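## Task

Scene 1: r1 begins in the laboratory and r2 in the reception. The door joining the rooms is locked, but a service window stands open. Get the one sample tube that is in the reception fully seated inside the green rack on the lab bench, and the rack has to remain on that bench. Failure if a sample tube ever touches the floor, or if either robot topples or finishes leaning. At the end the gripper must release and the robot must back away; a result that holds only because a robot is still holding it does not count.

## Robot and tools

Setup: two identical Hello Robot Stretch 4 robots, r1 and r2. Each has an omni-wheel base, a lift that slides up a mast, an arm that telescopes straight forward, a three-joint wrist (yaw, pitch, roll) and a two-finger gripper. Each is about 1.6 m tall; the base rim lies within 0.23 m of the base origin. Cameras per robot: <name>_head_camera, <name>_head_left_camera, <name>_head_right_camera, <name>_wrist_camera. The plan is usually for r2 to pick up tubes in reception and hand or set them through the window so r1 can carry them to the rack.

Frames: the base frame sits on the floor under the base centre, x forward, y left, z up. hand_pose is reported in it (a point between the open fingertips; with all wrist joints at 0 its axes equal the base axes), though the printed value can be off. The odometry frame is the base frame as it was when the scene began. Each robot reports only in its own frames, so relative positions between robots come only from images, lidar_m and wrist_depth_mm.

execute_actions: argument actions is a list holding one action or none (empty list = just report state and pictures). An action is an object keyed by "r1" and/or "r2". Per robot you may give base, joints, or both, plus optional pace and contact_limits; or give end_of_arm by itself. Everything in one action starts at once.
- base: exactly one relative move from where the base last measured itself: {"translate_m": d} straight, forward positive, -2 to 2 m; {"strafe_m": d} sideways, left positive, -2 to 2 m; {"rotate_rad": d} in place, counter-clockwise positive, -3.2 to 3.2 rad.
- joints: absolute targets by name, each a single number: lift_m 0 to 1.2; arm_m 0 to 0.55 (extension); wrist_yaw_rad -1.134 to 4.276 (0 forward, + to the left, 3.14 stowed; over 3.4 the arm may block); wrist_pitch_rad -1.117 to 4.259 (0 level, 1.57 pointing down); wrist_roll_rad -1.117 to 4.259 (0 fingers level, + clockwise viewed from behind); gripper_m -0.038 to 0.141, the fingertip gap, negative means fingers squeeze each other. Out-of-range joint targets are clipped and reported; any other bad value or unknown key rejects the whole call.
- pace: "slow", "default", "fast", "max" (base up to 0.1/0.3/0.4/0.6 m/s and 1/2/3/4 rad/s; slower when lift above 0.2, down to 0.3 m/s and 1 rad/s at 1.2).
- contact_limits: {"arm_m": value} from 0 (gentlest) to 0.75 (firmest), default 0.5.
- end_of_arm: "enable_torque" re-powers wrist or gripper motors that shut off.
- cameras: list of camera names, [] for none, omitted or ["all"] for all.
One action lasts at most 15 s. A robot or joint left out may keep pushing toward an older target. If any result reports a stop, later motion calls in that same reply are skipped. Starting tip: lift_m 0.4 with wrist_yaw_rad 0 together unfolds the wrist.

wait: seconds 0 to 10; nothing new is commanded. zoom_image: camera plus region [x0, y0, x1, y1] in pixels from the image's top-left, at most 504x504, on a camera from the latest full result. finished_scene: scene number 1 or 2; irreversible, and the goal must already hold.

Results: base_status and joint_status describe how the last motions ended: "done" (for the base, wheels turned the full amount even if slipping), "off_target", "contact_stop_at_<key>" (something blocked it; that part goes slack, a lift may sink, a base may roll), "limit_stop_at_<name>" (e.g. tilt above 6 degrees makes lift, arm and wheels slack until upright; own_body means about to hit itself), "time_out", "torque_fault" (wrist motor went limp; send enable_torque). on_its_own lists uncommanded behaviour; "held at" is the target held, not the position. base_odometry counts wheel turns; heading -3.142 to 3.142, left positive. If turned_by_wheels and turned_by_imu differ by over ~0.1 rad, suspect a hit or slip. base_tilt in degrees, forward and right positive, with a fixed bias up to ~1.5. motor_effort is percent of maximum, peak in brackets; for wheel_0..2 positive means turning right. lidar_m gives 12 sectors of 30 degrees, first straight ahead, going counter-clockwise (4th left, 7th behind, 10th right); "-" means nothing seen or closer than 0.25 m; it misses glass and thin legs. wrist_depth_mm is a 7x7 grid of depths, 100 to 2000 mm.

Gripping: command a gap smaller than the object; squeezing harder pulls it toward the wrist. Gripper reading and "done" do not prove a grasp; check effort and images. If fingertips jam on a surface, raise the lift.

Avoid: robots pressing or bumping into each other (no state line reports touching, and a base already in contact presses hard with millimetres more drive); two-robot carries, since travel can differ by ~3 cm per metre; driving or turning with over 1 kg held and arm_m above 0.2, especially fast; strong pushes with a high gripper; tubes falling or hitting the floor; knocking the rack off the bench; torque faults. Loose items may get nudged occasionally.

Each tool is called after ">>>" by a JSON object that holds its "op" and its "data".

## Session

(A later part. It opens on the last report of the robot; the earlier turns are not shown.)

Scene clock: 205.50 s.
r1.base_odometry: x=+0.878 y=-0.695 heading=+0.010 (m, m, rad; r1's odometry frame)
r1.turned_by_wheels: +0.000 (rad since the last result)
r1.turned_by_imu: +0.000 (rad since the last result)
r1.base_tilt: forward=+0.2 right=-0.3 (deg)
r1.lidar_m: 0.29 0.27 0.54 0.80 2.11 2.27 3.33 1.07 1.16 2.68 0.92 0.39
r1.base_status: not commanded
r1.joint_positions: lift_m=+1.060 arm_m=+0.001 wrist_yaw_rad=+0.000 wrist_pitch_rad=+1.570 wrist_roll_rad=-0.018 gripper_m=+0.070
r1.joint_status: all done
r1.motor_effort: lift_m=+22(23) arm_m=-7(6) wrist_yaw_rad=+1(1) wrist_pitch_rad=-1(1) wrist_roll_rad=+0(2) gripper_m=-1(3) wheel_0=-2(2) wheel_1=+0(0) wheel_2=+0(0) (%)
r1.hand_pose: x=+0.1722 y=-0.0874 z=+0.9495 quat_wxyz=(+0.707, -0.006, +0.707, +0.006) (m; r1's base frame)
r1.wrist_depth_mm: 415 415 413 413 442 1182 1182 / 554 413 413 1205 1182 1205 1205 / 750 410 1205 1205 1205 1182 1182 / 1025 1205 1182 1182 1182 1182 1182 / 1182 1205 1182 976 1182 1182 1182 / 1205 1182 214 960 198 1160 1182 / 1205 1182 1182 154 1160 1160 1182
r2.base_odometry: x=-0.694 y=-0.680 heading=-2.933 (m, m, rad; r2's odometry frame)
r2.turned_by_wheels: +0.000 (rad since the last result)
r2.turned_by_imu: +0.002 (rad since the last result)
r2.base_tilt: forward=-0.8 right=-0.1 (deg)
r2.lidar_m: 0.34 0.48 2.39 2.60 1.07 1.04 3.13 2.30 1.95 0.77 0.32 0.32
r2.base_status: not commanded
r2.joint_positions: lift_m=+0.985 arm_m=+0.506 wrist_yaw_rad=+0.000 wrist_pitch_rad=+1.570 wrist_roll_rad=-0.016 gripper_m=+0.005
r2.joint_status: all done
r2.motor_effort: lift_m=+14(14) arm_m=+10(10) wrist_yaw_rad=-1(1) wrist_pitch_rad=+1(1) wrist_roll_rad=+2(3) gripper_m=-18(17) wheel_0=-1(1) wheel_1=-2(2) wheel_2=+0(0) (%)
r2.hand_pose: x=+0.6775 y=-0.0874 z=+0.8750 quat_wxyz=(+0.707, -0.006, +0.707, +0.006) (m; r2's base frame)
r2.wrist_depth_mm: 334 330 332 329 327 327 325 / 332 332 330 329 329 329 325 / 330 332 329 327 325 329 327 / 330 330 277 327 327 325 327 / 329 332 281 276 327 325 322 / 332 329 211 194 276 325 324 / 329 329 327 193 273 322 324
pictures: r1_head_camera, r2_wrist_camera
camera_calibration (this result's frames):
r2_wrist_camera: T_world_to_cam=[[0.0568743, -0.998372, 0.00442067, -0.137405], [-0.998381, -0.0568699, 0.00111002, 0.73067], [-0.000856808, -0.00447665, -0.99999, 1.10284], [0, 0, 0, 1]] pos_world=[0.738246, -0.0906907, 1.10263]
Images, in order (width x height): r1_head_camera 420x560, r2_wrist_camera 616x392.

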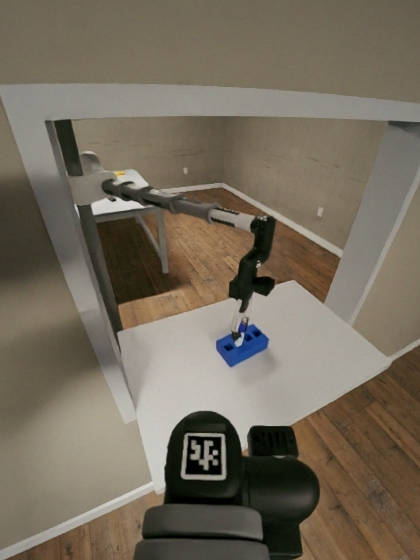

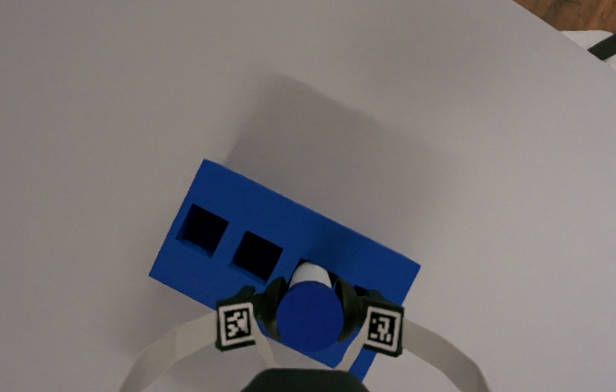

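>>> {"op": "execute_actions", "data": {"actions": [{"r1": {"joints": {"arm_m": 0.12}, "base": {"translate_m": 0.08}, "pace": "fast"}, "r2": {"joints": {"lift_m": 0.982, "gripper_m": 0.07}}}], "cameras": ["r2_wrist_camera", "r1_head_camera", "r1_head_left_camera"]}}

Scene clock: 215.80 s.
r1.base_odometry: x=+0.958 y=-0.694 heading=+0.010 (m, m, rad; r1's odometry frame)
r1.turned_by_wheels: +0.000 (rad since the last result)
r1.turned_by_imu: +0.000 (rad since the last result)
r1.base_tilt: forward=+0.3 right=-0.2 (deg)
r1.lidar_m: 0.25 0.25 0.46 0.69 2.17 2.31 3.38 1.15 1.24 2.66 0.67 0.28
r1.base_status: done
r1.joint_positions: lift_m=+1.060 arm_m=+0.119 wrist_yaw_rad=+0.000 wrist_pitch_rad=+1.570 wrist_roll_rad=-0.018 gripper_m=+0.070
r1.joint_status: all done
r1.motor_effort: lift_m=+22(22) arm_m=+6(3) wrist_yaw_rad=+0(1) wrist_pitch_rad=+0(1) wrist_roll_rad=+1(0) gripper_m=-2(1) wheel_0=-1(5) wheel_1=+1(4) wheel_2=+0(8) (%)
r1.hand_pose: x=+0.2901 y=-0.0874 z=+0.9495 quat_wxyz=(+0.707, -0.006, +0.707, +0.006) (m; r1's base frame)
r1.wrist_depth_mm: 413 413 413 413 407 407 407 / 413 413 410 410 407 407 407 / 413 410 407 410 407 404 1182 / 410 407 407 404 404 1182 1182 / 661 407 404 404 1182 1182 1160 / 1182 404 214 960 198 1182 1182 / 1182 1182 960 154 1160 1160 1160
r2.base_odometry: x=-0.694 y=-0.680 heading=-2.933 (m, m, rad; r2's odometry frame)
r2.turned_by_wheels: +0.000 (rad since the last result)
r2.turned_by_imu: +0.002 (rad since the last result)
r2.base_tilt: forward=-0.7 right=+0.0 (deg)
r2.lidar_m: 0.34 0.49 2.35 2.61 1.08 1.00 3.15 2.27 1.97 0.77 0.33 0.31
r2.base_status: not commanded
r2.joint_positions: lift_m=+0.982 arm_m=+0.506 wrist_yaw_rad=+0.000 wrist_pitch_rad=+1.570 wrist_roll_rad=-0.016 gripper_m=+0.070
r2.joint_status: all done
r2.motor_effort: lift_m=+15(14) arm_m=+9(10) wrist_yaw_rad=-1(2) wrist_pitch_rad=+0(0) wrist_roll_rad=+0(1) gripper_m=-1(18) wheel_0=-1(1) wheel_1=-2(2) wheel_2=+0(0) (%)
r2.hand_pose: x=+0.6775 y=-0.0874 z=+0.8720 quat_wxyz=(+0.707, -0.006, +0.707, +0.006) (m; r2's base frame)
r2.wrist_depth_mm: 332 329 327 329 327 324 324 / 330 327 327 327 324 324 320 / 329 327 325 325 324 324 324 / 329 327 276 327 324 322 324 / 330 330 274 272 324 324 320 / 327 324 215 206 214 322 322 / 327 327 324 178 325 322 322
pictures: r1_head_camera, r1_head_left_camera, r2_wrist_camera
camera_calibration (this result's frames):
r2_wrist_camera: T_world_to_cam=[[0.0568744, -0.998372, 0.00442067, -0.137391], [-0.998381, -0.05687, 0.00111014, 0.730674], [-0.000856927, -0.00447665, -0.99999, 1.09982], [0, 0, 0, 1]] pos_world=[0.738248, -0.0906907, 1.0996]
Images, in order (width x height): r1_head_camera 420x560, r1_head_left_camera 420x672, r2_wrist_camera 616x392.

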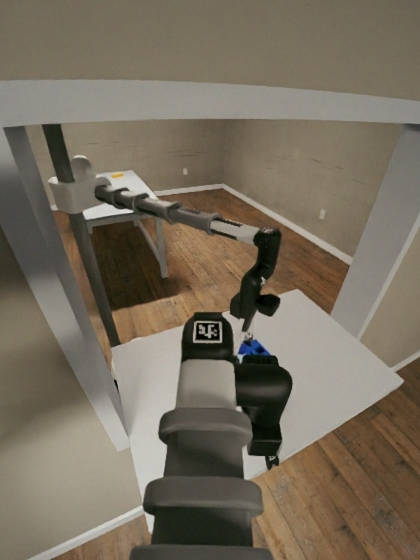

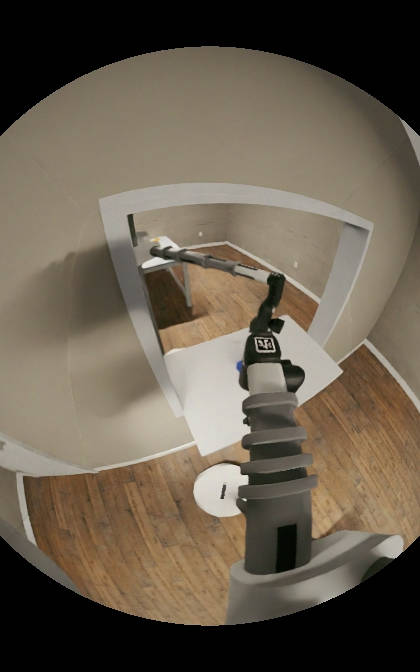

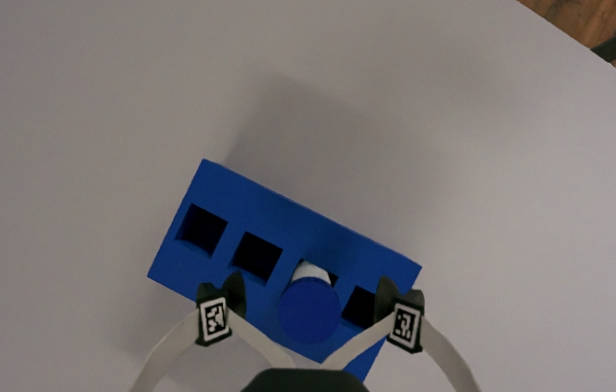

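>>> {"op": "execute_actions", "data": {"actions": [{"r1": {"joints": {"arm_m": 0.45, "lift_m": 1.04}}, "r2": {"joints": {"lift_m": 1.05, "arm_m": 0.05}, "base": {"translate_m": -0.3}, "pace": "fast"}}], "cameras": ["r1_wrist_camera", "r2_head_camera"]}}

Scene clock: 219.60 s.
r1.base_odometry: x=+0.958 y=-0.694 heading=+0.010 (m, m, rad; r1's odometry frame)
r1.turned_by_wheels: +0.000 (rad since the last result)
r1.turned_by_imu: +0.000 (rad since the last result)
r1.base_tilt: forward=+0.3 right=-0.6 (deg)
r1.lidar_m: 0.25 0.25 0.47 0.67 2.16 2.28 3.36 1.14 1.25 2.65 0.67 0.30
r1.base_status: not commanded
r1.joint_positions: lift_m=+1.040 arm_m=+0.449 wrist_yaw_rad=+0.000 wrist_pitch_rad=+1.570 wrist_roll_rad=-0.018 gripper_m=+0.070
r1.joint_status: all done
r1.motor_effort: lift_m=+17(19) arm_m=+7(6) wrist_yaw_rad=+0(0) wrist_pitch_rad=+0(1) wrist_roll_rad=-1(0) gripper_m=+0(2) wheel_0=-1(1) wheel_1=+1(1) wheel_2=+0(0) (%)
r1.hand_pose: x=+0.6200 y=-0.0874 z=+0.9299 quat_wxyz=(+0.707, -0.006, +0.707, +0.006) (m; r1's base frame)
r1.wrist_depth_mm: 960 1098 389 389 389 387 384 / 960 389 387 387 387 387 384 / 392 389 389 384 387 384 384 / 389 387 384 384 332 382 379 / 387 387 384 332 330 382 379 / 387 384 214 330 198 379 379 / 384 384 382 154 379 379 377
r2.base_odometry: x=-0.401 y=-0.617 heading=-2.933 (m, m, rad; r2's odometry frame)
r2.turned_by_wheels: +0.000 (rad since the last result)
r2.turned_by_imu: +0.001 (rad since the last result)
r2.base_tilt: forward=-0.8 right=-0.1 (deg)
r2.lidar_m: 0.62 0.83 2.65 2.76 0.82 0.76 2.95 2.13 2.05 1.13 0.83 0.57
r2.base_status: done
r2.joint_positions: lift_m=+1.050 arm_m=+0.052 wrist_yaw_rad=+0.000 wrist_pitch_rad=+1.570 wrist_roll_rad=-0.016 gripper_m=+0.070
r2.joint_status: all done
r2.motor_effort: lift_m=+21(22) arm_m=-9(9) wrist_yaw_rad=-2(3) wrist_pitch_rad=-1(0) wrist_roll_rad=+3(1) gripper_m=-3(2) wheel_0=-4(9) wheel_1=-3(10) wheel_2=+3(15) (%)
r2.hand_pose: x=+0.2227 y=-0.0874 z=+0.9395 quat_wxyz=(+0.707, -0.005, +0.707, +0.005) (m; r2's base frame)
r2.wrist_depth_mm: 1160 1138 1160 1160 1078 866 723 / 1160 1160 1182 1182 1182 1060 866 / 1160 1160 1182 1160 1205 1182 1042 / 1205 1182 1160 1160 1160 1160 1138 / 1182 1182 1160 946 1138 1160 1138 / 1160 1182 214 946 213 1160 1138 / 1182 1182 976 466 1160 1160 1118
pictures: r1_wrist_camera, r2_head_camera
camera_calibration (this result's frames):
r1_wrist_camera: T_world_to_cam=[[-0.0114637, -0.999572, -0.0269028, -0.0477857], [-0.999499, 0.0122487, -0.0291978, 0.711963], [0.0295149, 0.0265546, -0.999212, 1.13417], [0, 0, 0, 1]] pos_world=[0.677583, -0.0866035, 1.15278]
Images, in order (width x height): r1_wrist_camera 616x392, r2_head_camera 420x560.

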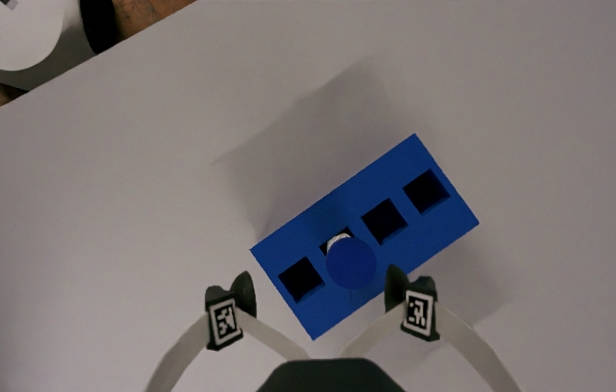

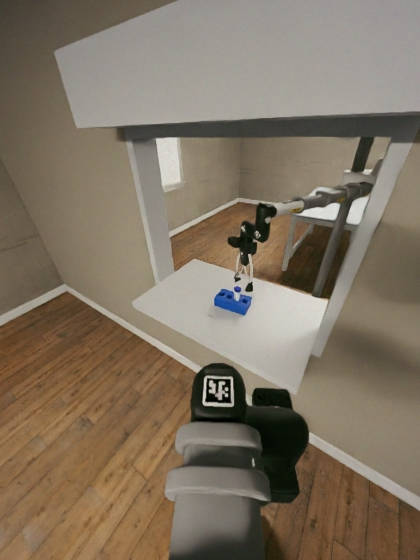

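>>> {"op": "zoom_image", "data": {"camera": "r1_wrist_camera", "region": [240, 190, 440, 340]}}

Region (240, 190, 440, 340) of r1_wrist_camera's 616x392 image, scaled by 2.520; it fills the top 378 rows of this view, and the rest is white.

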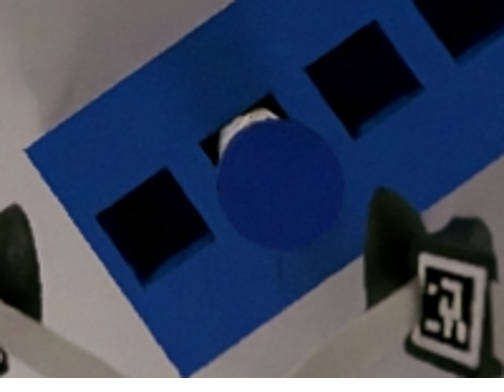

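>>> {"op": "execute_actions", "data": {"actions": [{"r1": {"joints": {"arm_m": 0.463, "lift_m": 0.976, "gripper_m": 0.08}, "base": {"strafe_m": -0.023}}}], "cameras": ["r1_wrist_camera", "r2_head_camera"]}}

Scene clock: 227.73 s.
r1.base_odometry: x=+0.958 y=-0.717 heading=+0.010 (m, m, rad; r1's odometry frame)
r1.turned_by_wheels: +0.000 (rad since the last result)
r1.turned_by_imu: +0.000 (rad since the last result)
r1.base_tilt: forward=+0.3 right=-0.3 (deg)
r1.lidar_m: 0.25 0.25 0.46 0.68 2.17 2.31 3.40 1.14 1.22 2.62 0.68 0.30
r1.base_status: done
r1.joint_positions: lift_m=+0.976 arm_m=+0.462 wrist_yaw_rad=+0.000 wrist_pitch_rad=+1.570 wrist_roll_rad=-0.018 gripper_m=+0.080
r1.joint_status: all done
r1.motor_effort: lift_m=+17(18) arm_m=+6(7) wrist_yaw_rad=+0(0) wrist_pitch_rad=+0(0) wrist_roll_rad=-1(1) gripper_m=-2(3) wheel_0=+1(7) wheel_1=+1(8) wheel_2=-1(1) (%)
r1.hand_pose: x=+0.6329 y=-0.0874 z=+0.8659 quat_wxyz=(+0.707, -0.006, +0.707, +0.006) (m; r1's base frame)
r1.wrist_depth_mm: 891 325 324 324 322 322 322 / 325 324 324 322 322 320 320 / 324 324 322 320 320 320 319 / 324 324 322 322 267 319 317 / 322 322 320 268 265 317 317 / 320 320 214 198 213 315 315 / 320 319 319 152 317 315 315
r2.base_odometry: x=-0.401 y=-0.617 heading=-2.933 (m, m, rad; r2's odometry frame)
r2.turned_by_wheels: +0.000 (rad since the last result)
r2.turned_by_imu: +0.002 (rad since the last result)
r2.base_tilt: forward=-0.8 right=+0.1 (deg)
r2.lidar_m: 0.60 0.85 2.64 2.78 0.84 0.76 2.93 2.14 2.06 1.14 0.83 0.57
r2.base_status: not commanded
r2.joint_positions: lift_m=+1.050 arm_m=+0.052 wrist_yaw_rad=+0.000 wrist_pitch_rad=+1.570 wrist_roll_rad=-0.016 gripper_m=+0.070
r2.joint_status: not commanded
r2.motor_effort: lift_m=+21(21) arm_m=-9(9) wrist_yaw_rad=+1(0) wrist_pitch_rad=-1(1) wrist_roll_rad=+0(1) gripper_m=-2(1) wheel_0=-4(3) wheel_1=-4(3) wheel_2=+3(2) (%)
r2.hand_pose: x=+0.2227 y=-0.0874 z=+0.9395 quat_wxyz=(+0.707, -0.005, +0.707, +0.005) (m; r2's base frame)
r2.wrist_depth_mm: 1182 1160 1182 1160 1078 866 723 / 1160 1160 1182 1205 1160 1060 854 / 1160 1160 1182 1182 1160 1182 1060 / 1160 1182 1160 1182 1160 1182 1138 / 1182 1138 1182 931 1138 1160 1138 / 1138 1160 213 931 214 1138 1160 / 1182 1160 946 469 1138 1138 1160
pictures: r1_wrist_camera, r2_head_camera
camera_calibration (this result's frames):
r1_wrist_camera: T_world_to_cam=[[-0.0115901, -0.999571, -0.0269012, -0.0492806], [-0.999501, 0.0123714, -0.0290607, 0.72293], [0.029381, 0.026551, -0.999216, 1.06992], [0, 0, 0, 1]] pos_world=[0.690563, -0.0866106, 1.08876]
Images, in order (width x height): r1_wrist_camera 616x392, r2_head_camera 420x560.

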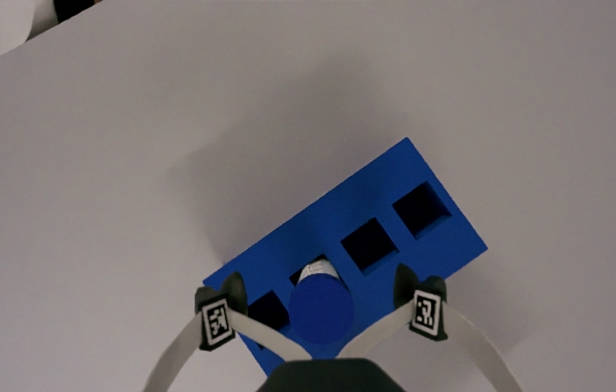

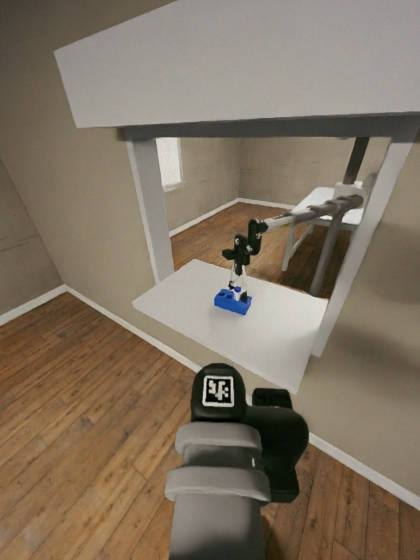

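>>> {"op": "zoom_image", "data": {"camera": "r1_wrist_camera", "region": [220, 230, 430, 370]}}

>>> {"op": "zoom_image", "data": {"camera": "r2_head_camera", "region": [205, 260, 265, 325]}}

Region (220, 230, 430, 370) of r1_wrist_camera's 616x392 image, scaled by 2.400.

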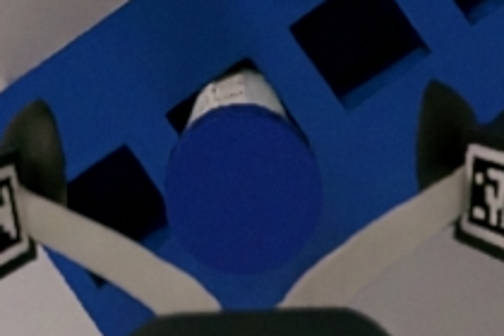

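Region (205, 260, 265, 325) of r2_head_camera's 420x560 image, scaled by 7.754, with more detail than that image has; it fills the left 465 columns of this view, and the rest is white.

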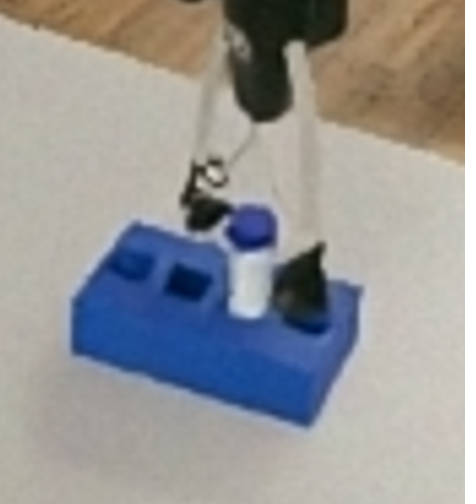

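>>> {"op": "execute_actions", "data": {"actions": [{"r1": {"joints": {"gripper_m": 0.005}}}], "cameras": ["r1_wrist_camera"]}}

Scene clock: 231.00 s.
r1.base_odometry: x=+0.958 y=-0.717 heading=+0.010 (m, m, rad; r1's odometry frame)
r1.turned_by_wheels: +0.000 (rad since the last result)
r1.turned_by_imu: +0.000 (rad since the last result)
r1.base_tilt: forward=+0.4 right=-0.5 (deg)
r1.lidar_m: 0.25 0.25 0.47 0.69 2.18 2.34 3.40 1.14 1.24 2.62 0.70 0.28
r1.base_status: not commanded
r1.joint_positions: lift_m=+0.976 arm_m=+0.462 wrist_yaw_rad=+0.000 wrist_pitch_rad=+1.570 wrist_roll_rad=-0.018 gripper_m=+0.005
r1.joint_status: all done
r1.motor_effort: lift_m=+17(17) arm_m=+6(6) wrist_yaw_rad=+0(0) wrist_pitch_rad=-1(0) wrist_roll_rad=+0(0) gripper_m=-13(14) wheel_0=+1(1) wheel_1=+1(1) wheel_2=-1(1) (%)
r1.hand_pose: x=+0.6330 y=-0.0874 z=+0.8659 quat_wxyz=(+0.707, -0.006, +0.707, +0.006) (m; r1's base frame)
r1.wrist_depth_mm: 904 327 324 324 322 324 320 / 325 325 324 324 322 319 320 / 324 322 322 322 320 320 319 / 324 322 322 320 267 319 317 / 322 320 320 267 266 317 317 / 320 322 267 189 190 317 315 / 320 320 319 189 317 314 314
r2.base_odometry: x=-0.401 y=-0.617 heading=-2.933 (m, m, rad; r2's odometry frame)
r2.turned_by_wheels: +0.000 (rad since the last result)
r2.turned_by_imu: +0.001 (rad since the last result)
r2.base_tilt: forward=-0.8 right=+0.1 (deg)
r2.lidar_m: 0.59 0.87 2.64 2.77 0.81 0.77 2.89 2.15 2.05 1.16 0.84 0.59
r2.base_status: not commanded
r2.joint_positions: lift_m=+1.050 arm_m=+0.052 wrist_yaw_rad=+0.000 wrist_pitch_rad=+1.570 wrist_roll_rad=-0.016 gripper_m=+0.070
r2.joint_status: not commanded
r2.motor_effort: lift_m=+21(21) arm_m=-9(10) wrist_yaw_rad=+0(0) wrist_pitch_rad=+1(1) wrist_roll_rad=+2(2) gripper_m=-1(3) wheel_0=-3(4) wheel_1=-3(3) wheel_2=+2(2) (%)
r2.hand_pose: x=+0.2227 y=-0.0874 z=+0.9395 quat_wxyz=(+0.707, -0.005, +0.707, +0.005) (m; r2's base frame)
r2.wrist_depth_mm: 1205 1182 1182 1160 1042 866 732 / 1160 1182 1138 1182 1182 1078 866 / 1205 1182 1182 1160 1160 1138 1078 / 1182 1160 1182 1182 1138 1160 1160 / 1138 1160 1182 946 1160 1138 1118 / 1182 1160 214 931 213 1138 1138 / 1160 1160 931 469 1160 1138 1118
pictures: r1_wrist_camera
camera_calibration (this result's frames):
r1_wrist_camera: T_world_to_cam=[[-0.01159, -0.999571, -0.0269012, -0.0492806], [-0.999501, 0.0123713, -0.0290606, 0.722932], [0.0293809, 0.026551, -0.999216, 1.06992], [0, 0, 0, 1]] pos_world=[0.690565, -0.0866106, 1.08876]
Images, in order (width x height): r1_wrist_camera 616x392.

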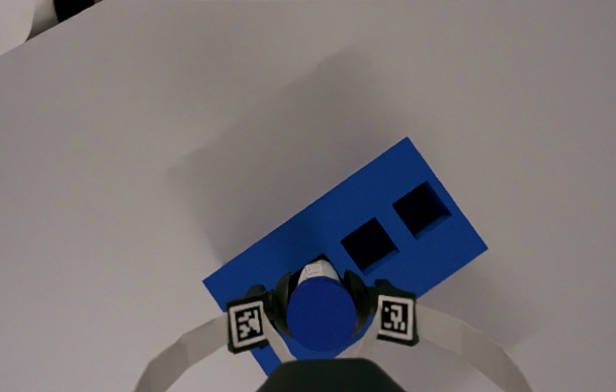

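>>> {"op": "execute_actions", "data": {"actions": [{"r1": {"joints": {"gripper_m": 0.0, "lift_m": 1.045}}}], "cameras": ["r1_wrist_camera", "r2_head_camera"]}}

Scene clock: 233.70 s.
r1.base_odometry: x=+0.958 y=-0.717 heading=+0.010 (m, m, rad; r1's odometry frame)
r1.turned_by_wheels: +0.000 (rad since the last result)
r1.turned_by_imu: +0.000 (rad since the last result)
r1.base_tilt: forward=+0.4 right=-0.4 (deg)
r1.lidar_m: 0.25 0.25 0.48 0.69 2.17 2.30 3.42 1.12 1.23 2.63 0.71 0.32
r1.base_status: not commanded
r1.joint_positions: lift_m=+1.045 arm_m=+0.462 wrist_yaw_rad=+0.000 wrist_pitch_rad=+1.570 wrist_roll_rad=-0.018 gripper_m=+0.000
r1.joint_status: all done
r1.motor_effort: lift_m=+22(24) arm_m=+6(6) wrist_yaw_rad=+0(1) wrist_pitch_rad=-1(0) wrist_roll_rad=-1(0) gripper_m=-15(14) wheel_0=+1(1) wheel_1=+1(1) wheel_2=-1(1) (%)
r1.hand_pose: x=+0.6330 y=-0.0874 z=+0.9345 quat_wxyz=(+0.707, -0.006, +0.707, +0.006) (m; r1's base frame)
r1.wrist_depth_mm: 960 1160 394 392 389 392 389 / 976 397 394 392 392 392 387 / 394 394 392 392 389 389 387 / 392 392 392 389 336 387 387 / 392 389 389 336 336 384 387 / 389 389 389 188 190 384 384 / 389 389 389 188 384 156 382
r2.base_odometry: x=-0.401 y=-0.617 heading=-2.933 (m, m, rad; r2's odometry frame)
r2.turned_by_wheels: +0.000 (rad since the last result)
r2.turned_by_imu: +0.001 (rad since the last result)
r2.base_tilt: forward=-0.9 right=+0.2 (deg)
r2.lidar_m: 0.60 0.81 2.64 2.77 0.82 0.79 2.93 2.14 2.05 1.11 0.83 0.58
r2.base_status: not commanded
r2.joint_positions: lift_m=+1.050 arm_m=+0.052 wrist_yaw_rad=+0.000 wrist_pitch_rad=+1.570 wrist_roll_rad=-0.016 gripper_m=+0.070
r2.joint_status: not commanded
r2.motor_effort: lift_m=+21(21) arm_m=-9(9) wrist_yaw_rad=-1(0) wrist_pitch_rad=+0(1) wrist_roll_rad=+1(2) gripper_m=-3(3) wheel_0=-4(4) wheel_1=-4(3) wheel_2=+3(2) (%)
r2.hand_pose: x=+0.2227 y=-0.0874 z=+0.9395 quat_wxyz=(+0.707, -0.005, +0.707, +0.005) (m; r2's base frame)
r2.wrist_depth_mm: 1182 1182 1182 1160 1060 854 723 / 1182 1160 1160 1138 1160 1060 866 / 1138 1160 1160 1182 1160 1138 1042 / 1182 1205 1160 1160 1138 1138 1138 / 1182 1160 1118 946 1160 1138 1160 / 1160 1160 214 960 213 1118 1138 / 1160 1160 946 469 1160 1160 1160
pictures: r1_wrist_camera, r2_head_camera
camera_calibration (this result's frames):
r1_wrist_camera: T_world_to_cam=[[-0.01159, -0.999571, -0.0269012, -0.0474349], [-0.999501, 0.0123713, -0.0290606, 0.724928], [0.0293809, 0.026551, -0.999216, 1.13848], [0, 0, 0, 1]] pos_world=[0.690567, -0.0866106, 1.15738]
Images, in order (width x height): r1_wrist_camera 616x392, r2_head_camera 420x560.

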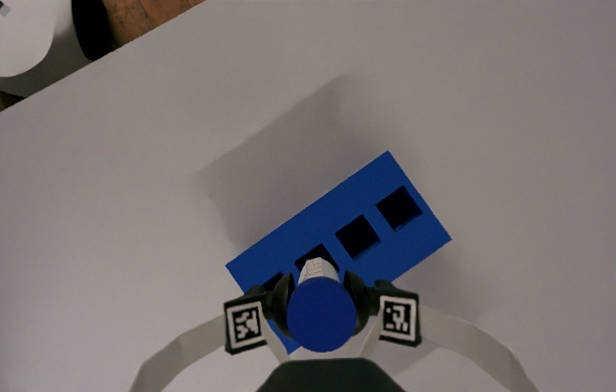

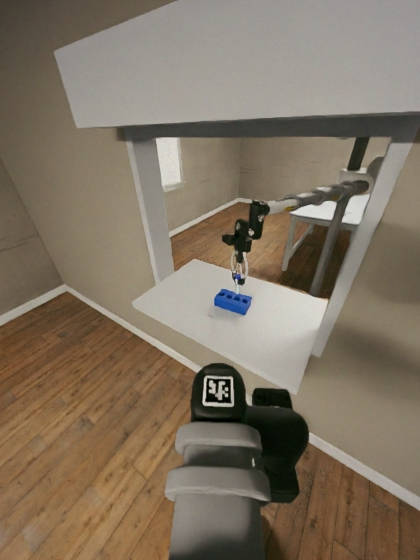

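>>> {"op": "zoom_image", "data": {"camera": "r1_wrist_camera", "region": [250, 175, 440, 360]}}

>>> {"op": "zoom_image", "data": {"camera": "r2_head_camera", "region": [205, 250, 265, 325]}}

Region (250, 175, 440, 360) of r1_wrist_camera's 616x392 image, scaled by 2.653; it fills the top 491 rows of this view, and the rest is white.

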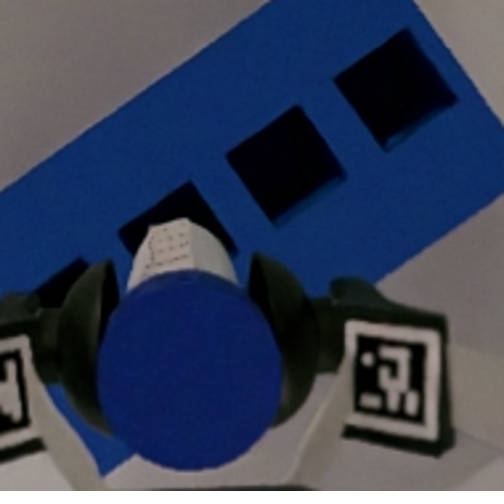

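Region (205, 250, 265, 325) of r2_head_camera's 420x560 image, scaled by 6.720, with more detail than that image has; it fills the left 403 columns of this view, and the rest is white.

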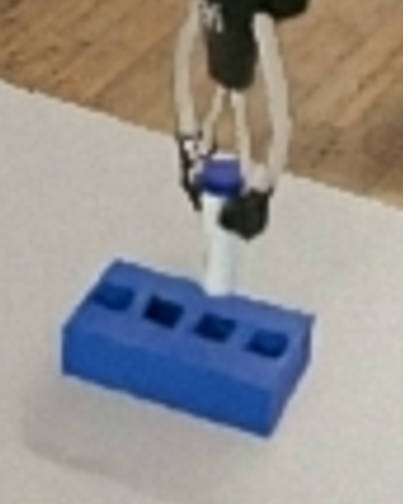

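>>> {"op": "execute_actions", "data": {"actions": [{"r1": {"joints": {"arm_m": 0.2}, "base": {"translate_m": -1.55}, "pace": "fast"}}], "cameras": ["r1_wrist_camera", "r1_head_right_camera"]}}

Scene clock: 250.47 s.
r1.base_odometry: x=-0.592 y=-0.733 heading=+0.010 (m, m, rad; r1's odometry frame)
r1.turned_by_wheels: +0.000 (rad since the last result)
r1.turned_by_imu: +0.001 (rad since the last result)
r1.base_tilt: forward=-0.1 right=-0.3 (deg)
r1.lidar_m: 1.72 1.81 1.92 1.51 1.48 1.62 2.37 2.44 0.68 0.50 0.48 0.53
r1.base_status: done
r1.joint_positions: lift_m=+1.045 arm_m=+0.201 wrist_yaw_rad=+0.000 wrist_pitch_rad=+1.570 wrist_roll_rad=-0.018 gripper_m=+0.000
r1.joint_status: all done
r1.motor_effort: lift_m=+22(22) arm_m=-7(6) wrist_yaw_rad=+1(0) wrist_pitch_rad=-1(1) wrist_roll_rad=+0(0) gripper_m=-14(15) wheel_0=+0(5) wheel_1=+0(4) wheel_2=-2(9) (%)
r1.hand_pose: x=+0.3722 y=-0.0874 z=+0.9345 quat_wxyz=(+0.707, -0.006, +0.707, +0.006) (m; r1's base frame)
r1.wrist_depth_mm: 1205 1182 1182 1182 1205 1160 1182 / 1182 1182 1182 1182 1182 1182 1182 / 1205 1182 1182 1182 1182 1160 1182 / 1182 1182 1182 1160 1160 904 530 / 1182 1182 1182 1160 1160 1182 1160 / 1160 1182 1160 188 190 1182 1160 / 1182 1182 946 187 1160 156 1138
r2.base_odometry: x=-0.401 y=-0.617 heading=-2.933 (m, m, rad; r2's odometry frame)
r2.turned_by_wheels: +0.000 (rad since the last result)
r2.turned_by_imu: +0.004 (rad since the last result)
r2.base_tilt: forward=-1.0 right=+0.1 (deg)
r2.lidar_m: 0.60 0.87 2.65 2.76 0.81 0.78 2.95 2.12 2.06 1.12 0.84 0.58
r2.base_status: not commanded
r2.joint_positions: lift_m=+1.050 arm_m=+0.052 wrist_yaw_rad=+0.000 wrist_pitch_rad=+1.570 wrist_roll_rad=-0.016 gripper_m=+0.070
r2.joint_status: not commanded
r2.motor_effort: lift_m=+21(21) arm_m=-9(9) wrist_yaw_rad=+0(2) wrist_pitch_rad=-1(1) wrist_roll_rad=+1(0) gripper_m=-2(3) wheel_0=-4(4) wheel_1=-3(3) wheel_2=+3(3) (%)
r2.hand_pose: x=+0.2227 y=-0.0874 z=+0.9395 quat_wxyz=(+0.707, -0.005, +0.707, +0.005) (m; r2's base frame)
r2.wrist_depth_mm: 1182 1160 1182 1182 1078 854 732 / 1160 1182 1182 1182 1182 1098 854 / 1182 1182 1138 1118 1160 1138 1060 / 1138 1160 1182 1160 1138 1138 1182 / 1182 1160 1205 931 1138 1138 1160 / 1182 1182 213 931 215 1138 1160 / 1182 1160 931 469 1160 1160 1160
pictures: r1_head_right_camera, r1_wrist_camera
camera_calibration (this result's frames):
r1_wrist_camera: T_world_to_cam=[[-0.0118536, -0.999568, -0.0268983, -0.0503612], [-0.999505, 0.0126281, -0.028807, 0.46406], [0.0291343, 0.0265435, -0.999223, 1.14626], [0, 0, 0, 1]] pos_world=[0.429838, -0.0866254, 1.15738]
Images, in order (width x height): r1_head_right_camera 420x672, r1_wrist_camera 616x392.

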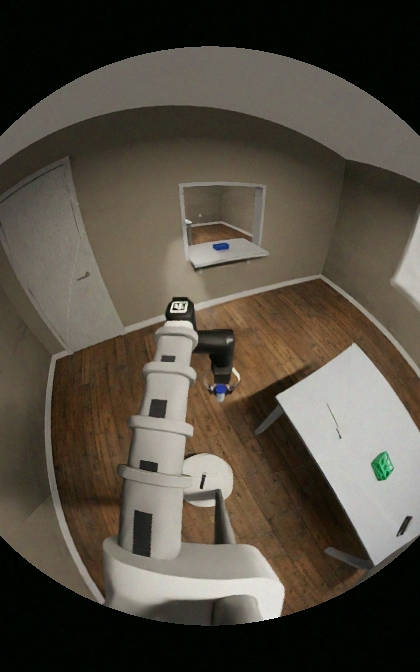

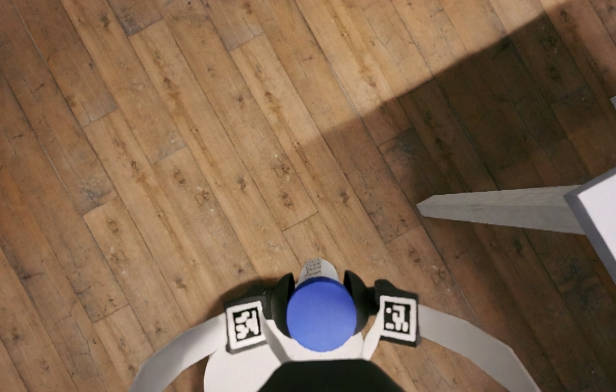

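>>> {"op": "execute_actions", "data": {"actions": [{"r1": {"joints": {"arm_m": 0.463}, "base": {"rotate_rad": -1.552}}}], "cameras": ["r1_wrist_camera", "r1_head_right_camera"]}}

Scene clock: 254.07 s.
r1.base_odometry: x=-0.592 y=-0.733 heading=-1.542 (m, m, rad; r1's odometry frame)
r1.turned_by_wheels: -1.552 (rad since the last result)
r1.turned_by_imu: -1.562 (rad since the last result)
r1.base_tilt: forward=+0.5 right=-0.3 (deg)
r1.lidar_m: 0.49 0.49 0.54 1.76 1.86 1.97 1.50 1.46 1.59 2.37 2.44 0.65
r1.base_status: done
r1.joint_positions: lift_m=+1.045 arm_m=+0.462 wrist_yaw_rad=+0.000 wrist_pitch_rad=+1.570 wrist_roll_rad=-0.018 gripper_m=+0.000
r1.joint_status: all done
r1.motor_effort: lift_m=+22(22) arm_m=+6(6) wrist_yaw_rad=+0(1) wrist_pitch_rad=+0(1) wrist_roll_rad=+0(1) gripper_m=-15(15) wheel_0=-1(7) wheel_1=+0(6) wheel_2=+0(7) (%)
r1.hand_pose: x=+0.6331 y=-0.0874 z=+0.9345 quat_wxyz=(+0.707, -0.006, +0.707, +0.006) (m; r1's base frame)
r1.wrist_depth_mm: 404 404 404 397 397 399 397 / 402 402 402 399 397 397 397 / 402 399 402 399 397 394 394 / 389 399 397 397 397 394 1160 / 399 399 397 397 394 1160 1160 / 399 397 397 187 190 1160 1160 / 397 397 1182 187 1160 156 1160
r2.base_odometry: x=-0.401 y=-0.617 heading=-2.933 (m, m, rad; r2's odometry frame)
r2.turned_by_wheels: +0.000 (rad since the last result)
r2.turned_by_imu: +0.001 (rad since the last result)
r2.base_tilt: forward=-0.8 right=+0.0 (deg)
r2.lidar_m: 0.61 0.89 2.63 2.77 0.80 0.79 2.94 2.14 2.05 1.13 0.83 0.58
r2.base_status: not commanded
r2.joint_positions: lift_m=+1.050 arm_m=+0.052 wrist_yaw_rad=+0.000 wrist_pitch_rad=+1.570 wrist_roll_rad=-0.016 gripper_m=+0.070
r2.joint_status: not commanded
r2.motor_effort: lift_m=+21(21) arm_m=-9(9) wrist_yaw_rad=+0(1) wrist_pitch_rad=-1(0) wrist_roll_rad=+1(1) gripper_m=-2(2) wheel_0=-4(4) wheel_1=-3(3) wheel_2=+2(2) (%)
r2.hand_pose: x=+0.2227 y=-0.0874 z=+0.9395 quat_wxyz=(+0.707, -0.005, +0.707, +0.005) (m; r2's base frame)
r2.wrist_depth_mm: 1160 1160 1160 1160 1060 866 723 / 1182 1160 1138 1205 1160 1042 854 / 1182 1182 1160 1160 1160 1160 1078 / 1160 1182 1182 1160 1138 1160 1138 / 1182 1160 1160 946 1138 1160 1118 / 1138 1138 214 931 215 1160 1138 / 1160 1160 946 469 1160 1160 1138
pictures: r1_head_right_camera, r1_wrist_camera
camera_calibration (this result's frames):
r1_wrist_camera: T_world_to_cam=[[-0.0113106, -0.999574, -0.0269048, -0.0476064], [-0.999496, 0.0121001, -0.0293614, 0.725322], [0.0296745, 0.0265591, -0.999207, 1.1383], [0, 0, 0, 1]] pos_world=[0.690639, -0.0865949, 1.15742]
Images, in order (width x height): r1_head_right_camera 420x672, r1_wrist_camera 616x392.

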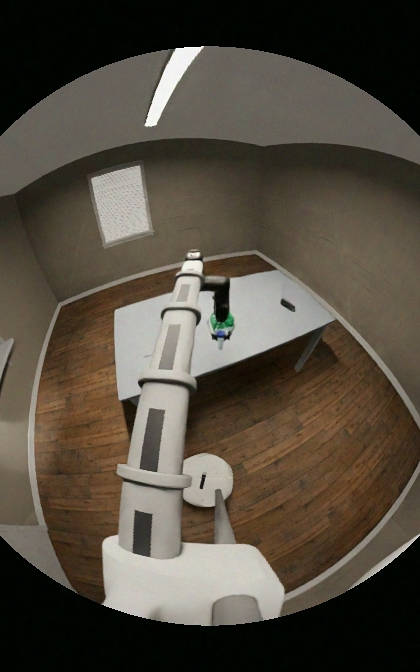

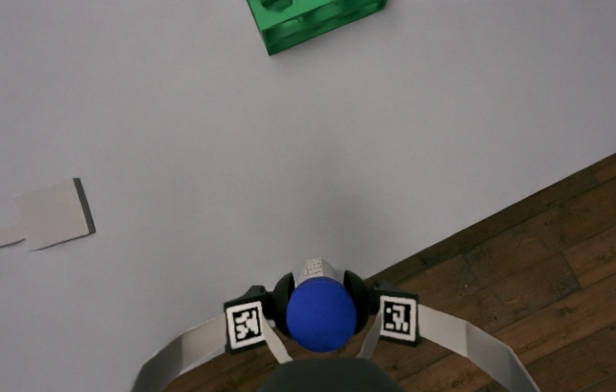

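>>> {"op": "zoom_image", "data": {"camera": "r1_wrist_camera", "region": [230, 0, 410, 70]}}

Region (230, 0, 410, 70) of r1_wrist_camera's 616x392 image, scaled by 2.800.

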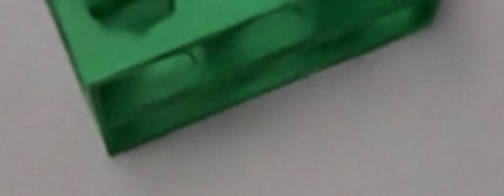

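>>> {"op": "execute_actions", "data": {"actions": [{"r1": {"base": {"translate_m": 0.255}, "joints": {"lift_m": 1.035}}}], "cameras": ["r1_wrist_camera", "r1_head_right_camera"]}}

Scene clock: 259.40 s.
r1.base_odometry: x=-0.584 y=-0.988 heading=-1.542 (m, m, rad; r1's odometry frame)
r1.turned_by_wheels: +0.000 (rad since the last result)
r1.turned_by_imu: -0.001 (rad since the last result)
r1.base_tilt: forward=+0.4 right=-0.4 (deg)
r1.lidar_m: 0.26 0.25 0.29 1.79 1.96 2.08 1.73 1.70 1.84 2.37 0.74 0.34
r1.base_status: done
r1.joint_positions: lift_m=+1.035 arm_m=+0.462 wrist_yaw_rad=+0.000 wrist_pitch_rad=+1.570 wrist_roll_rad=-0.018 gripper_m=+0.000
r1.joint_status: all done
r1.motor_effort: lift_m=+18(19) arm_m=+6(6) wrist_yaw_rad=+0(0) wrist_pitch_rad=-1(0) wrist_roll_rad=-1(2) gripper_m=-13(13) wheel_0=+1(4) wheel_1=+1(6) wheel_2=+0(8) (%)
r1.hand_pose: x=+0.6330 y=-0.0874 z=+0.9249 quat_wxyz=(+0.707, -0.006, +0.707, +0.006) (m; r1's base frame)
r1.wrist_depth_mm: 394 394 392 392 392 389 389 / 394 392 392 392 389 389 387 / 392 392 392 389 389 387 384 / 392 389 389 389 384 384 384 / 392 389 387 325 379 382 384 / 389 387 387 189 190 384 382 / 387 384 384 187 382 156 382
r2.base_odometry: x=-0.401 y=-0.617 heading=-2.933 (m, m, rad; r2's odometry frame)
r2.turned_by_wheels: +0.000 (rad since the last result)
r2.turned_by_imu: +0.002 (rad since the last result)
r2.base_tilt: forward=-0.9 right=+0.1 (deg)
r2.lidar_m: 0.63 0.86 2.64 2.78 0.81 0.78 2.95 2.10 2.07 1.14 0.80 0.57
r2.base_status: not commanded
r2.joint_positions: lift_m=+1.050 arm_m=+0.052 wrist_yaw_rad=+0.000 wrist_pitch_rad=+1.570 wrist_roll_rad=-0.016 gripper_m=+0.070
r2.joint_status: not commanded
r2.motor_effort: lift_m=+21(21) arm_m=-9(9) wrist_yaw_rad=+0(1) wrist_pitch_rad=-2(0) wrist_roll_rad=+1(1) gripper_m=-3(3) wheel_0=-4(4) wheel_1=-4(3) wheel_2=+3(2) (%)
r2.hand_pose: x=+0.2227 y=-0.0874 z=+0.9395 quat_wxyz=(+0.707, -0.005, +0.707, +0.005) (m; r2's base frame)
r2.wrist_depth_mm: 1182 1160 1182 1160 1060 866 723 / 1182 1160 1160 1160 1160 1078 866 / 1160 1182 1182 1160 1182 1160 1042 / 1160 1160 1160 1160 1205 1138 1138 / 1160 1182 1182 931 1160 1138 1160 / 1160 1160 213 931 214 1138 1118 / 1182 1138 931 469 1160 1160 1160
pictures: r1_head_right_camera, r1_wrist_camera
camera_calibration (this result's frames):
r1_wrist_camera: T_world_to_cam=[[-0.0114268, -0.999573, -0.0269028, -0.0477954], [-0.999499, 0.0122117, -0.0291938, 0.724848], [0.0295098, 0.0265557, -0.999212, 1.12875], [0, 0, 0, 1]] pos_world=[0.69063, -0.0866013, 1.14773]
Images, in order (width x height): r1_head_right_camera 420x672, r1_wrist_camera 616x392.

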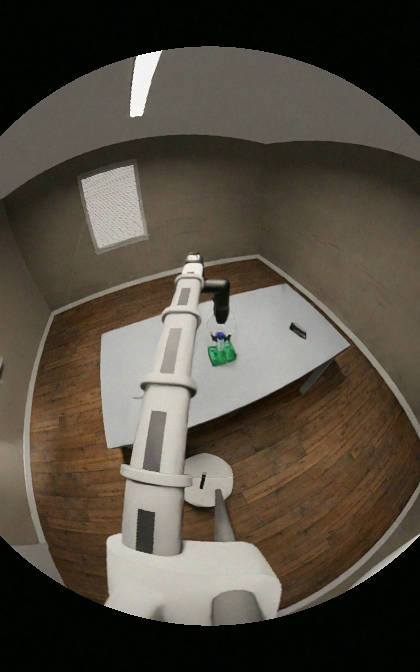

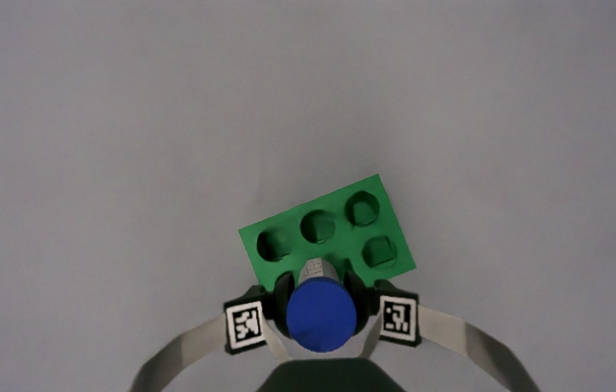

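>>> {"op": "zoom_image", "data": {"camera": "r1_wrist_camera", "region": [230, 165, 430, 315]}}

Region (230, 165, 430, 315) of r1_wrist_camera's 616x392 image, scaled by 2.520; it fills the top 378 rows of this view, and the rest is white.

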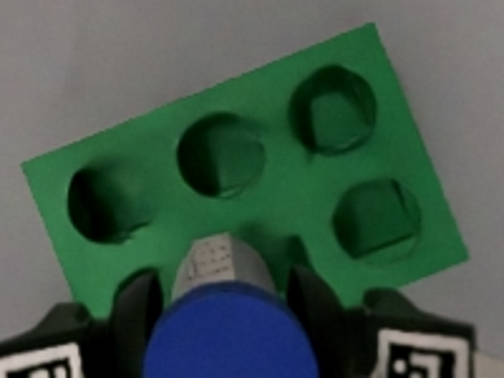

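>>> {"op": "execute_actions", "data": {"actions": [{"r1": {"base": {"strafe_m": -0.0153}, "joints": {"lift_m": 1.024, "arm_m": 0.4575}}}], "cameras": ["r1_wrist_camera", "r1_head_right_camera"]}}

Scene clock: 265.83 s.
r1.base_odometry: x=-0.599 y=-0.989 heading=-1.542 (m, m, rad; r1's odometry frame)
r1.turned_by_wheels: +0.000 (rad since the last result)
r1.turned_by_imu: -0.001 (rad since the last result)
r1.base_tilt: forward=+0.3 right=-0.3 (deg)
r1.lidar_m: 0.26 0.25 0.29 1.80 1.97 2.10 1.74 1.70 1.83 2.36 0.79 0.36
r1.base_status: done
r1.joint_positions: lift_m=+1.024 arm_m=+0.459 wrist_yaw_rad=+0.000 wrist_pitch_rad=+1.570 wrist_roll_rad=-0.018 gripper_m=+0.000
r1.joint_status: all done
r1.motor_effort: lift_m=+17(16) arm_m=-7(8) wrist_yaw_rad=+0(0) wrist_pitch_rad=+0(0) wrist_roll_rad=+0(1) gripper_m=-14(15) wheel_0=+0(8) wheel_1=-1(6) wheel_2=+0(0) (%)
r1.hand_pose: x=+0.6298 y=-0.0874 z=+0.9139 quat_wxyz=(+0.707, -0.006, +0.707, +0.006) (m; r1's base frame)
r1.wrist_depth_mm: 384 382 382 379 377 377 377 / 382 382 379 377 377 377 375 / 379 379 379 377 377 375 375 / 379 379 377 370 373 373 373 / 377 377 377 315 375 373 373 / 377 377 375 188 190 373 370 / 377 375 375 187 373 156 368
r2.base_odometry: x=-0.401 y=-0.617 heading=-2.933 (m, m, rad; r2's odometry frame)
r2.turned_by_wheels: +0.000 (rad since the last result)
r2.turned_by_imu: +0.002 (rad since the last result)
r2.base_tilt: forward=-0.9 right=+0.0 (deg)
r2.lidar_m: 0.61 0.85 2.65 2.80 0.82 0.78 2.93 2.14 2.04 1.13 0.82 0.57
r2.base_status: not commanded
r2.joint_positions: lift_m=+1.050 arm_m=+0.052 wrist_yaw_rad=+0.000 wrist_pitch_rad=+1.570 wrist_roll_rad=-0.016 gripper_m=+0.070
r2.joint_status: not commanded
r2.motor_effort: lift_m=+21(21) arm_m=-9(9) wrist_yaw_rad=+0(1) wrist_pitch_rad=+0(1) wrist_roll_rad=+1(1) gripper_m=-4(2) wheel_0=-4(4) wheel_1=-3(4) wheel_2=+2(3) (%)
r2.hand_pose: x=+0.2227 y=-0.0874 z=+0.9395 quat_wxyz=(+0.707, -0.005, +0.707, +0.005) (m; r2's base frame)
r2.wrist_depth_mm: 1160 1205 1138 1118 1060 854 732 / 1138 1182 1160 1160 1138 1042 854 / 1182 1160 1160 1160 1138 1182 1060 / 1160 1160 1160 1160 1182 1182 1118 / 1160 1160 1138 946 1160 1182 1160 / 1160 1138 214 946 213 1138 1160 / 1182 1138 931 466 1138 1138 1138
pictures: r1_head_right_camera, r1_wrist_camera
camera_calibration (this result's frames):
r1_wrist_camera: T_world_to_cam=[[-0.011529, -0.999572, -0.0269016, -0.048064], [-0.999501, 0.0123111, -0.0290914, 0.721225], [0.0294102, 0.0265528, -0.999215, 1.11795], [0, 0, 0, 1]] pos_world=[0.687432, -0.0866071, 1.13676]
Images, in order (width x height): r1_head_right_camera 420x672, r1_wrist_camera 616x392.

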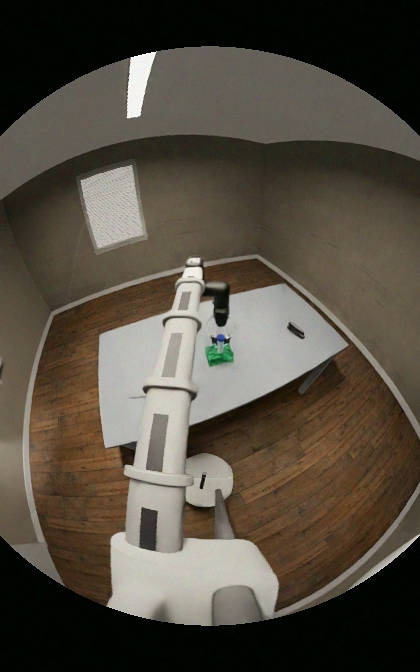

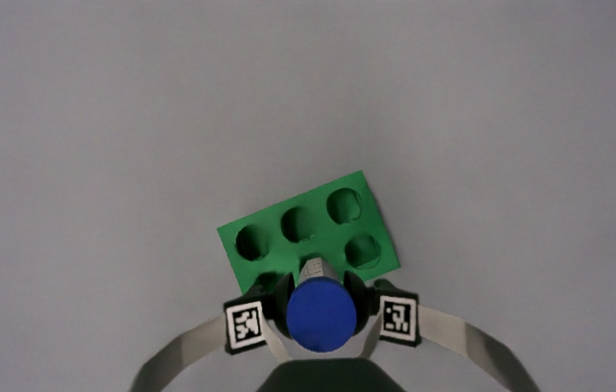

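>>> {"op": "zoom_image", "data": {"camera": "r1_wrist_camera", "region": [210, 160, 410, 310]}}

>>> {"op": "zoom_image", "data": {"camera": "r1_wrist_camera", "region": [270, 195, 390, 295]}}

Region (210, 160, 410, 310) of r1_wrist_camera's 616x392 image, scaled by 2.520; it fills the top 378 rows of this view, and the rest is white.

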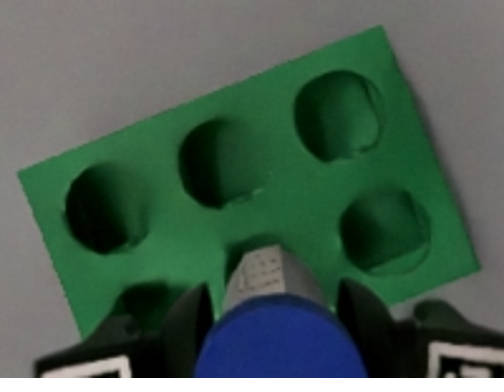

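Region (270, 195, 390, 295) of r1_wrist_camera's 616x392 image, scaled by 4.200.

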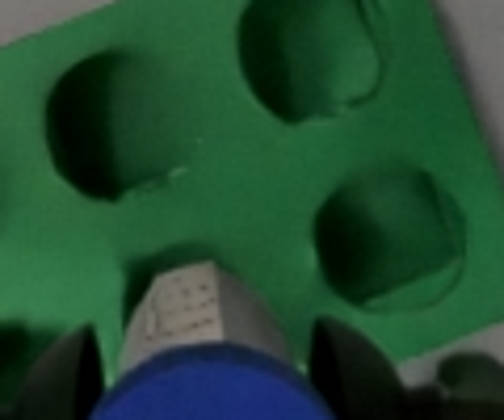

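>>> {"op": "execute_actions", "data": {"actions": [{"r1": {"joints": {"lift_m": 0.969}, "pace": "slow"}}], "cameras": ["r1_wrist_camera", "r1_head_right_camera"]}}

Scene clock: 272.07 s.
r1.base_odometry: x=-0.599 y=-0.989 heading=-1.542 (m, m, rad; r1's odometry frame)
r1.turned_by_wheels: +0.000 (rad since the last result)
r1.turned_by_imu: +0.000 (rad since the last result)
r1.base_tilt: forward=+0.3 right=-0.3 (deg)
r1.lidar_m: 0.27 0.25 0.30 1.79 1.97 2.10 1.73 1.70 1.83 2.35 0.78 0.35
r1.base_status: not commanded
r1.joint_positions: lift_m=+0.969 arm_m=+0.459 wrist_yaw_rad=+0.000 wrist_pitch_rad=+1.570 wrist_roll_rad=-0.018 gripper_m=+0.000
r1.joint_status: all done
r1.motor_effort: lift_m=+17(16) arm_m=-7(7) wrist_yaw_rad=+0(0) wrist_pitch_rad=+0(0) wrist_roll_rad=+0(0) gripper_m=-14(16) wheel_0=+0(0) wheel_1=-1(1) wheel_2=+0(0) (%)
r1.hand_pose: x=+0.6298 y=-0.0874 z=+0.8589 quat_wxyz=(+0.707, -0.006, +0.707, +0.006) (m; r1's base frame)
r1.wrist_depth_mm: 327 325 325 324 322 322 322 / 327 325 324 324 322 320 320 / 325 324 322 322 320 320 320 / 324 324 324 317 319 319 319 / 324 322 315 259 314 319 317 / 322 320 259 188 189 317 315 / 322 320 319 187 317 156 315
r2.base_odometry: x=-0.401 y=-0.617 heading=-2.933 (m, m, rad; r2's odometry frame)
r2.turned_by_wheels: +0.000 (rad since the last result)
r2.turned_by_imu: +0.002 (rad since the last result)
r2.base_tilt: forward=-0.8 right=+0.2 (deg)
r2.lidar_m: 0.59 0.87 2.64 2.76 0.81 0.77 2.93 2.13 2.05 1.15 0.82 0.59
r2.base_status: not commanded
r2.joint_positions: lift_m=+1.050 arm_m=+0.052 wrist_yaw_rad=+0.000 wrist_pitch_rad=+1.570 wrist_roll_rad=-0.016 gripper_m=+0.070
r2.joint_status: not commanded
r2.motor_effort: lift_m=+21(21) arm_m=-9(9) wrist_yaw_rad=+0(0) wrist_pitch_rad=+0(3) wrist_roll_rad=+0(1) gripper_m=-1(3) wheel_0=-4(3) wheel_1=-3(4) wheel_2=+3(3) (%)
r2.hand_pose: x=+0.2227 y=-0.0874 z=+0.9395 quat_wxyz=(+0.707, -0.005, +0.707, +0.005) (m; r2's base frame)
r2.wrist_depth_mm: 1160 1182 1160 1160 1078 842 723 / 1182 1160 1160 1160 1118 1060 878 / 1160 1160 1205 1138 1138 1160 1060 / 1160 1182 1160 1160 1138 1138 1182 / 1182 1182 1182 946 1138 1182 1118 / 1182 1182 213 946 213 1118 1138 / 1138 1160 931 473 1160 1138 1138
pictures: r1_head_right_camera, r1_wrist_camera
camera_calibration (this result's frames):
r1_wrist_camera: T_world_to_cam=[[-0.0115293, -0.999572, -0.0269016, -0.049543], [-0.999501, 0.0123114, -0.0290914, 0.719624], [0.0294102, 0.0265528, -0.999215, 1.06301], [0, 0, 0, 1]] pos_world=[0.68743, -0.0866071, 1.08177]
Images, in order (width x height): r1_head_right_camera 420x672, r1_wrist_camera 616x392.

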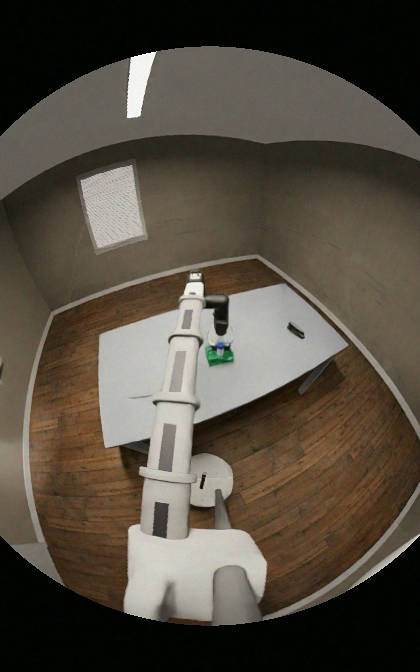

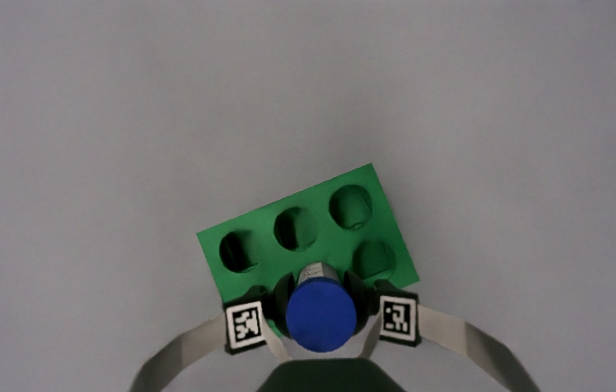

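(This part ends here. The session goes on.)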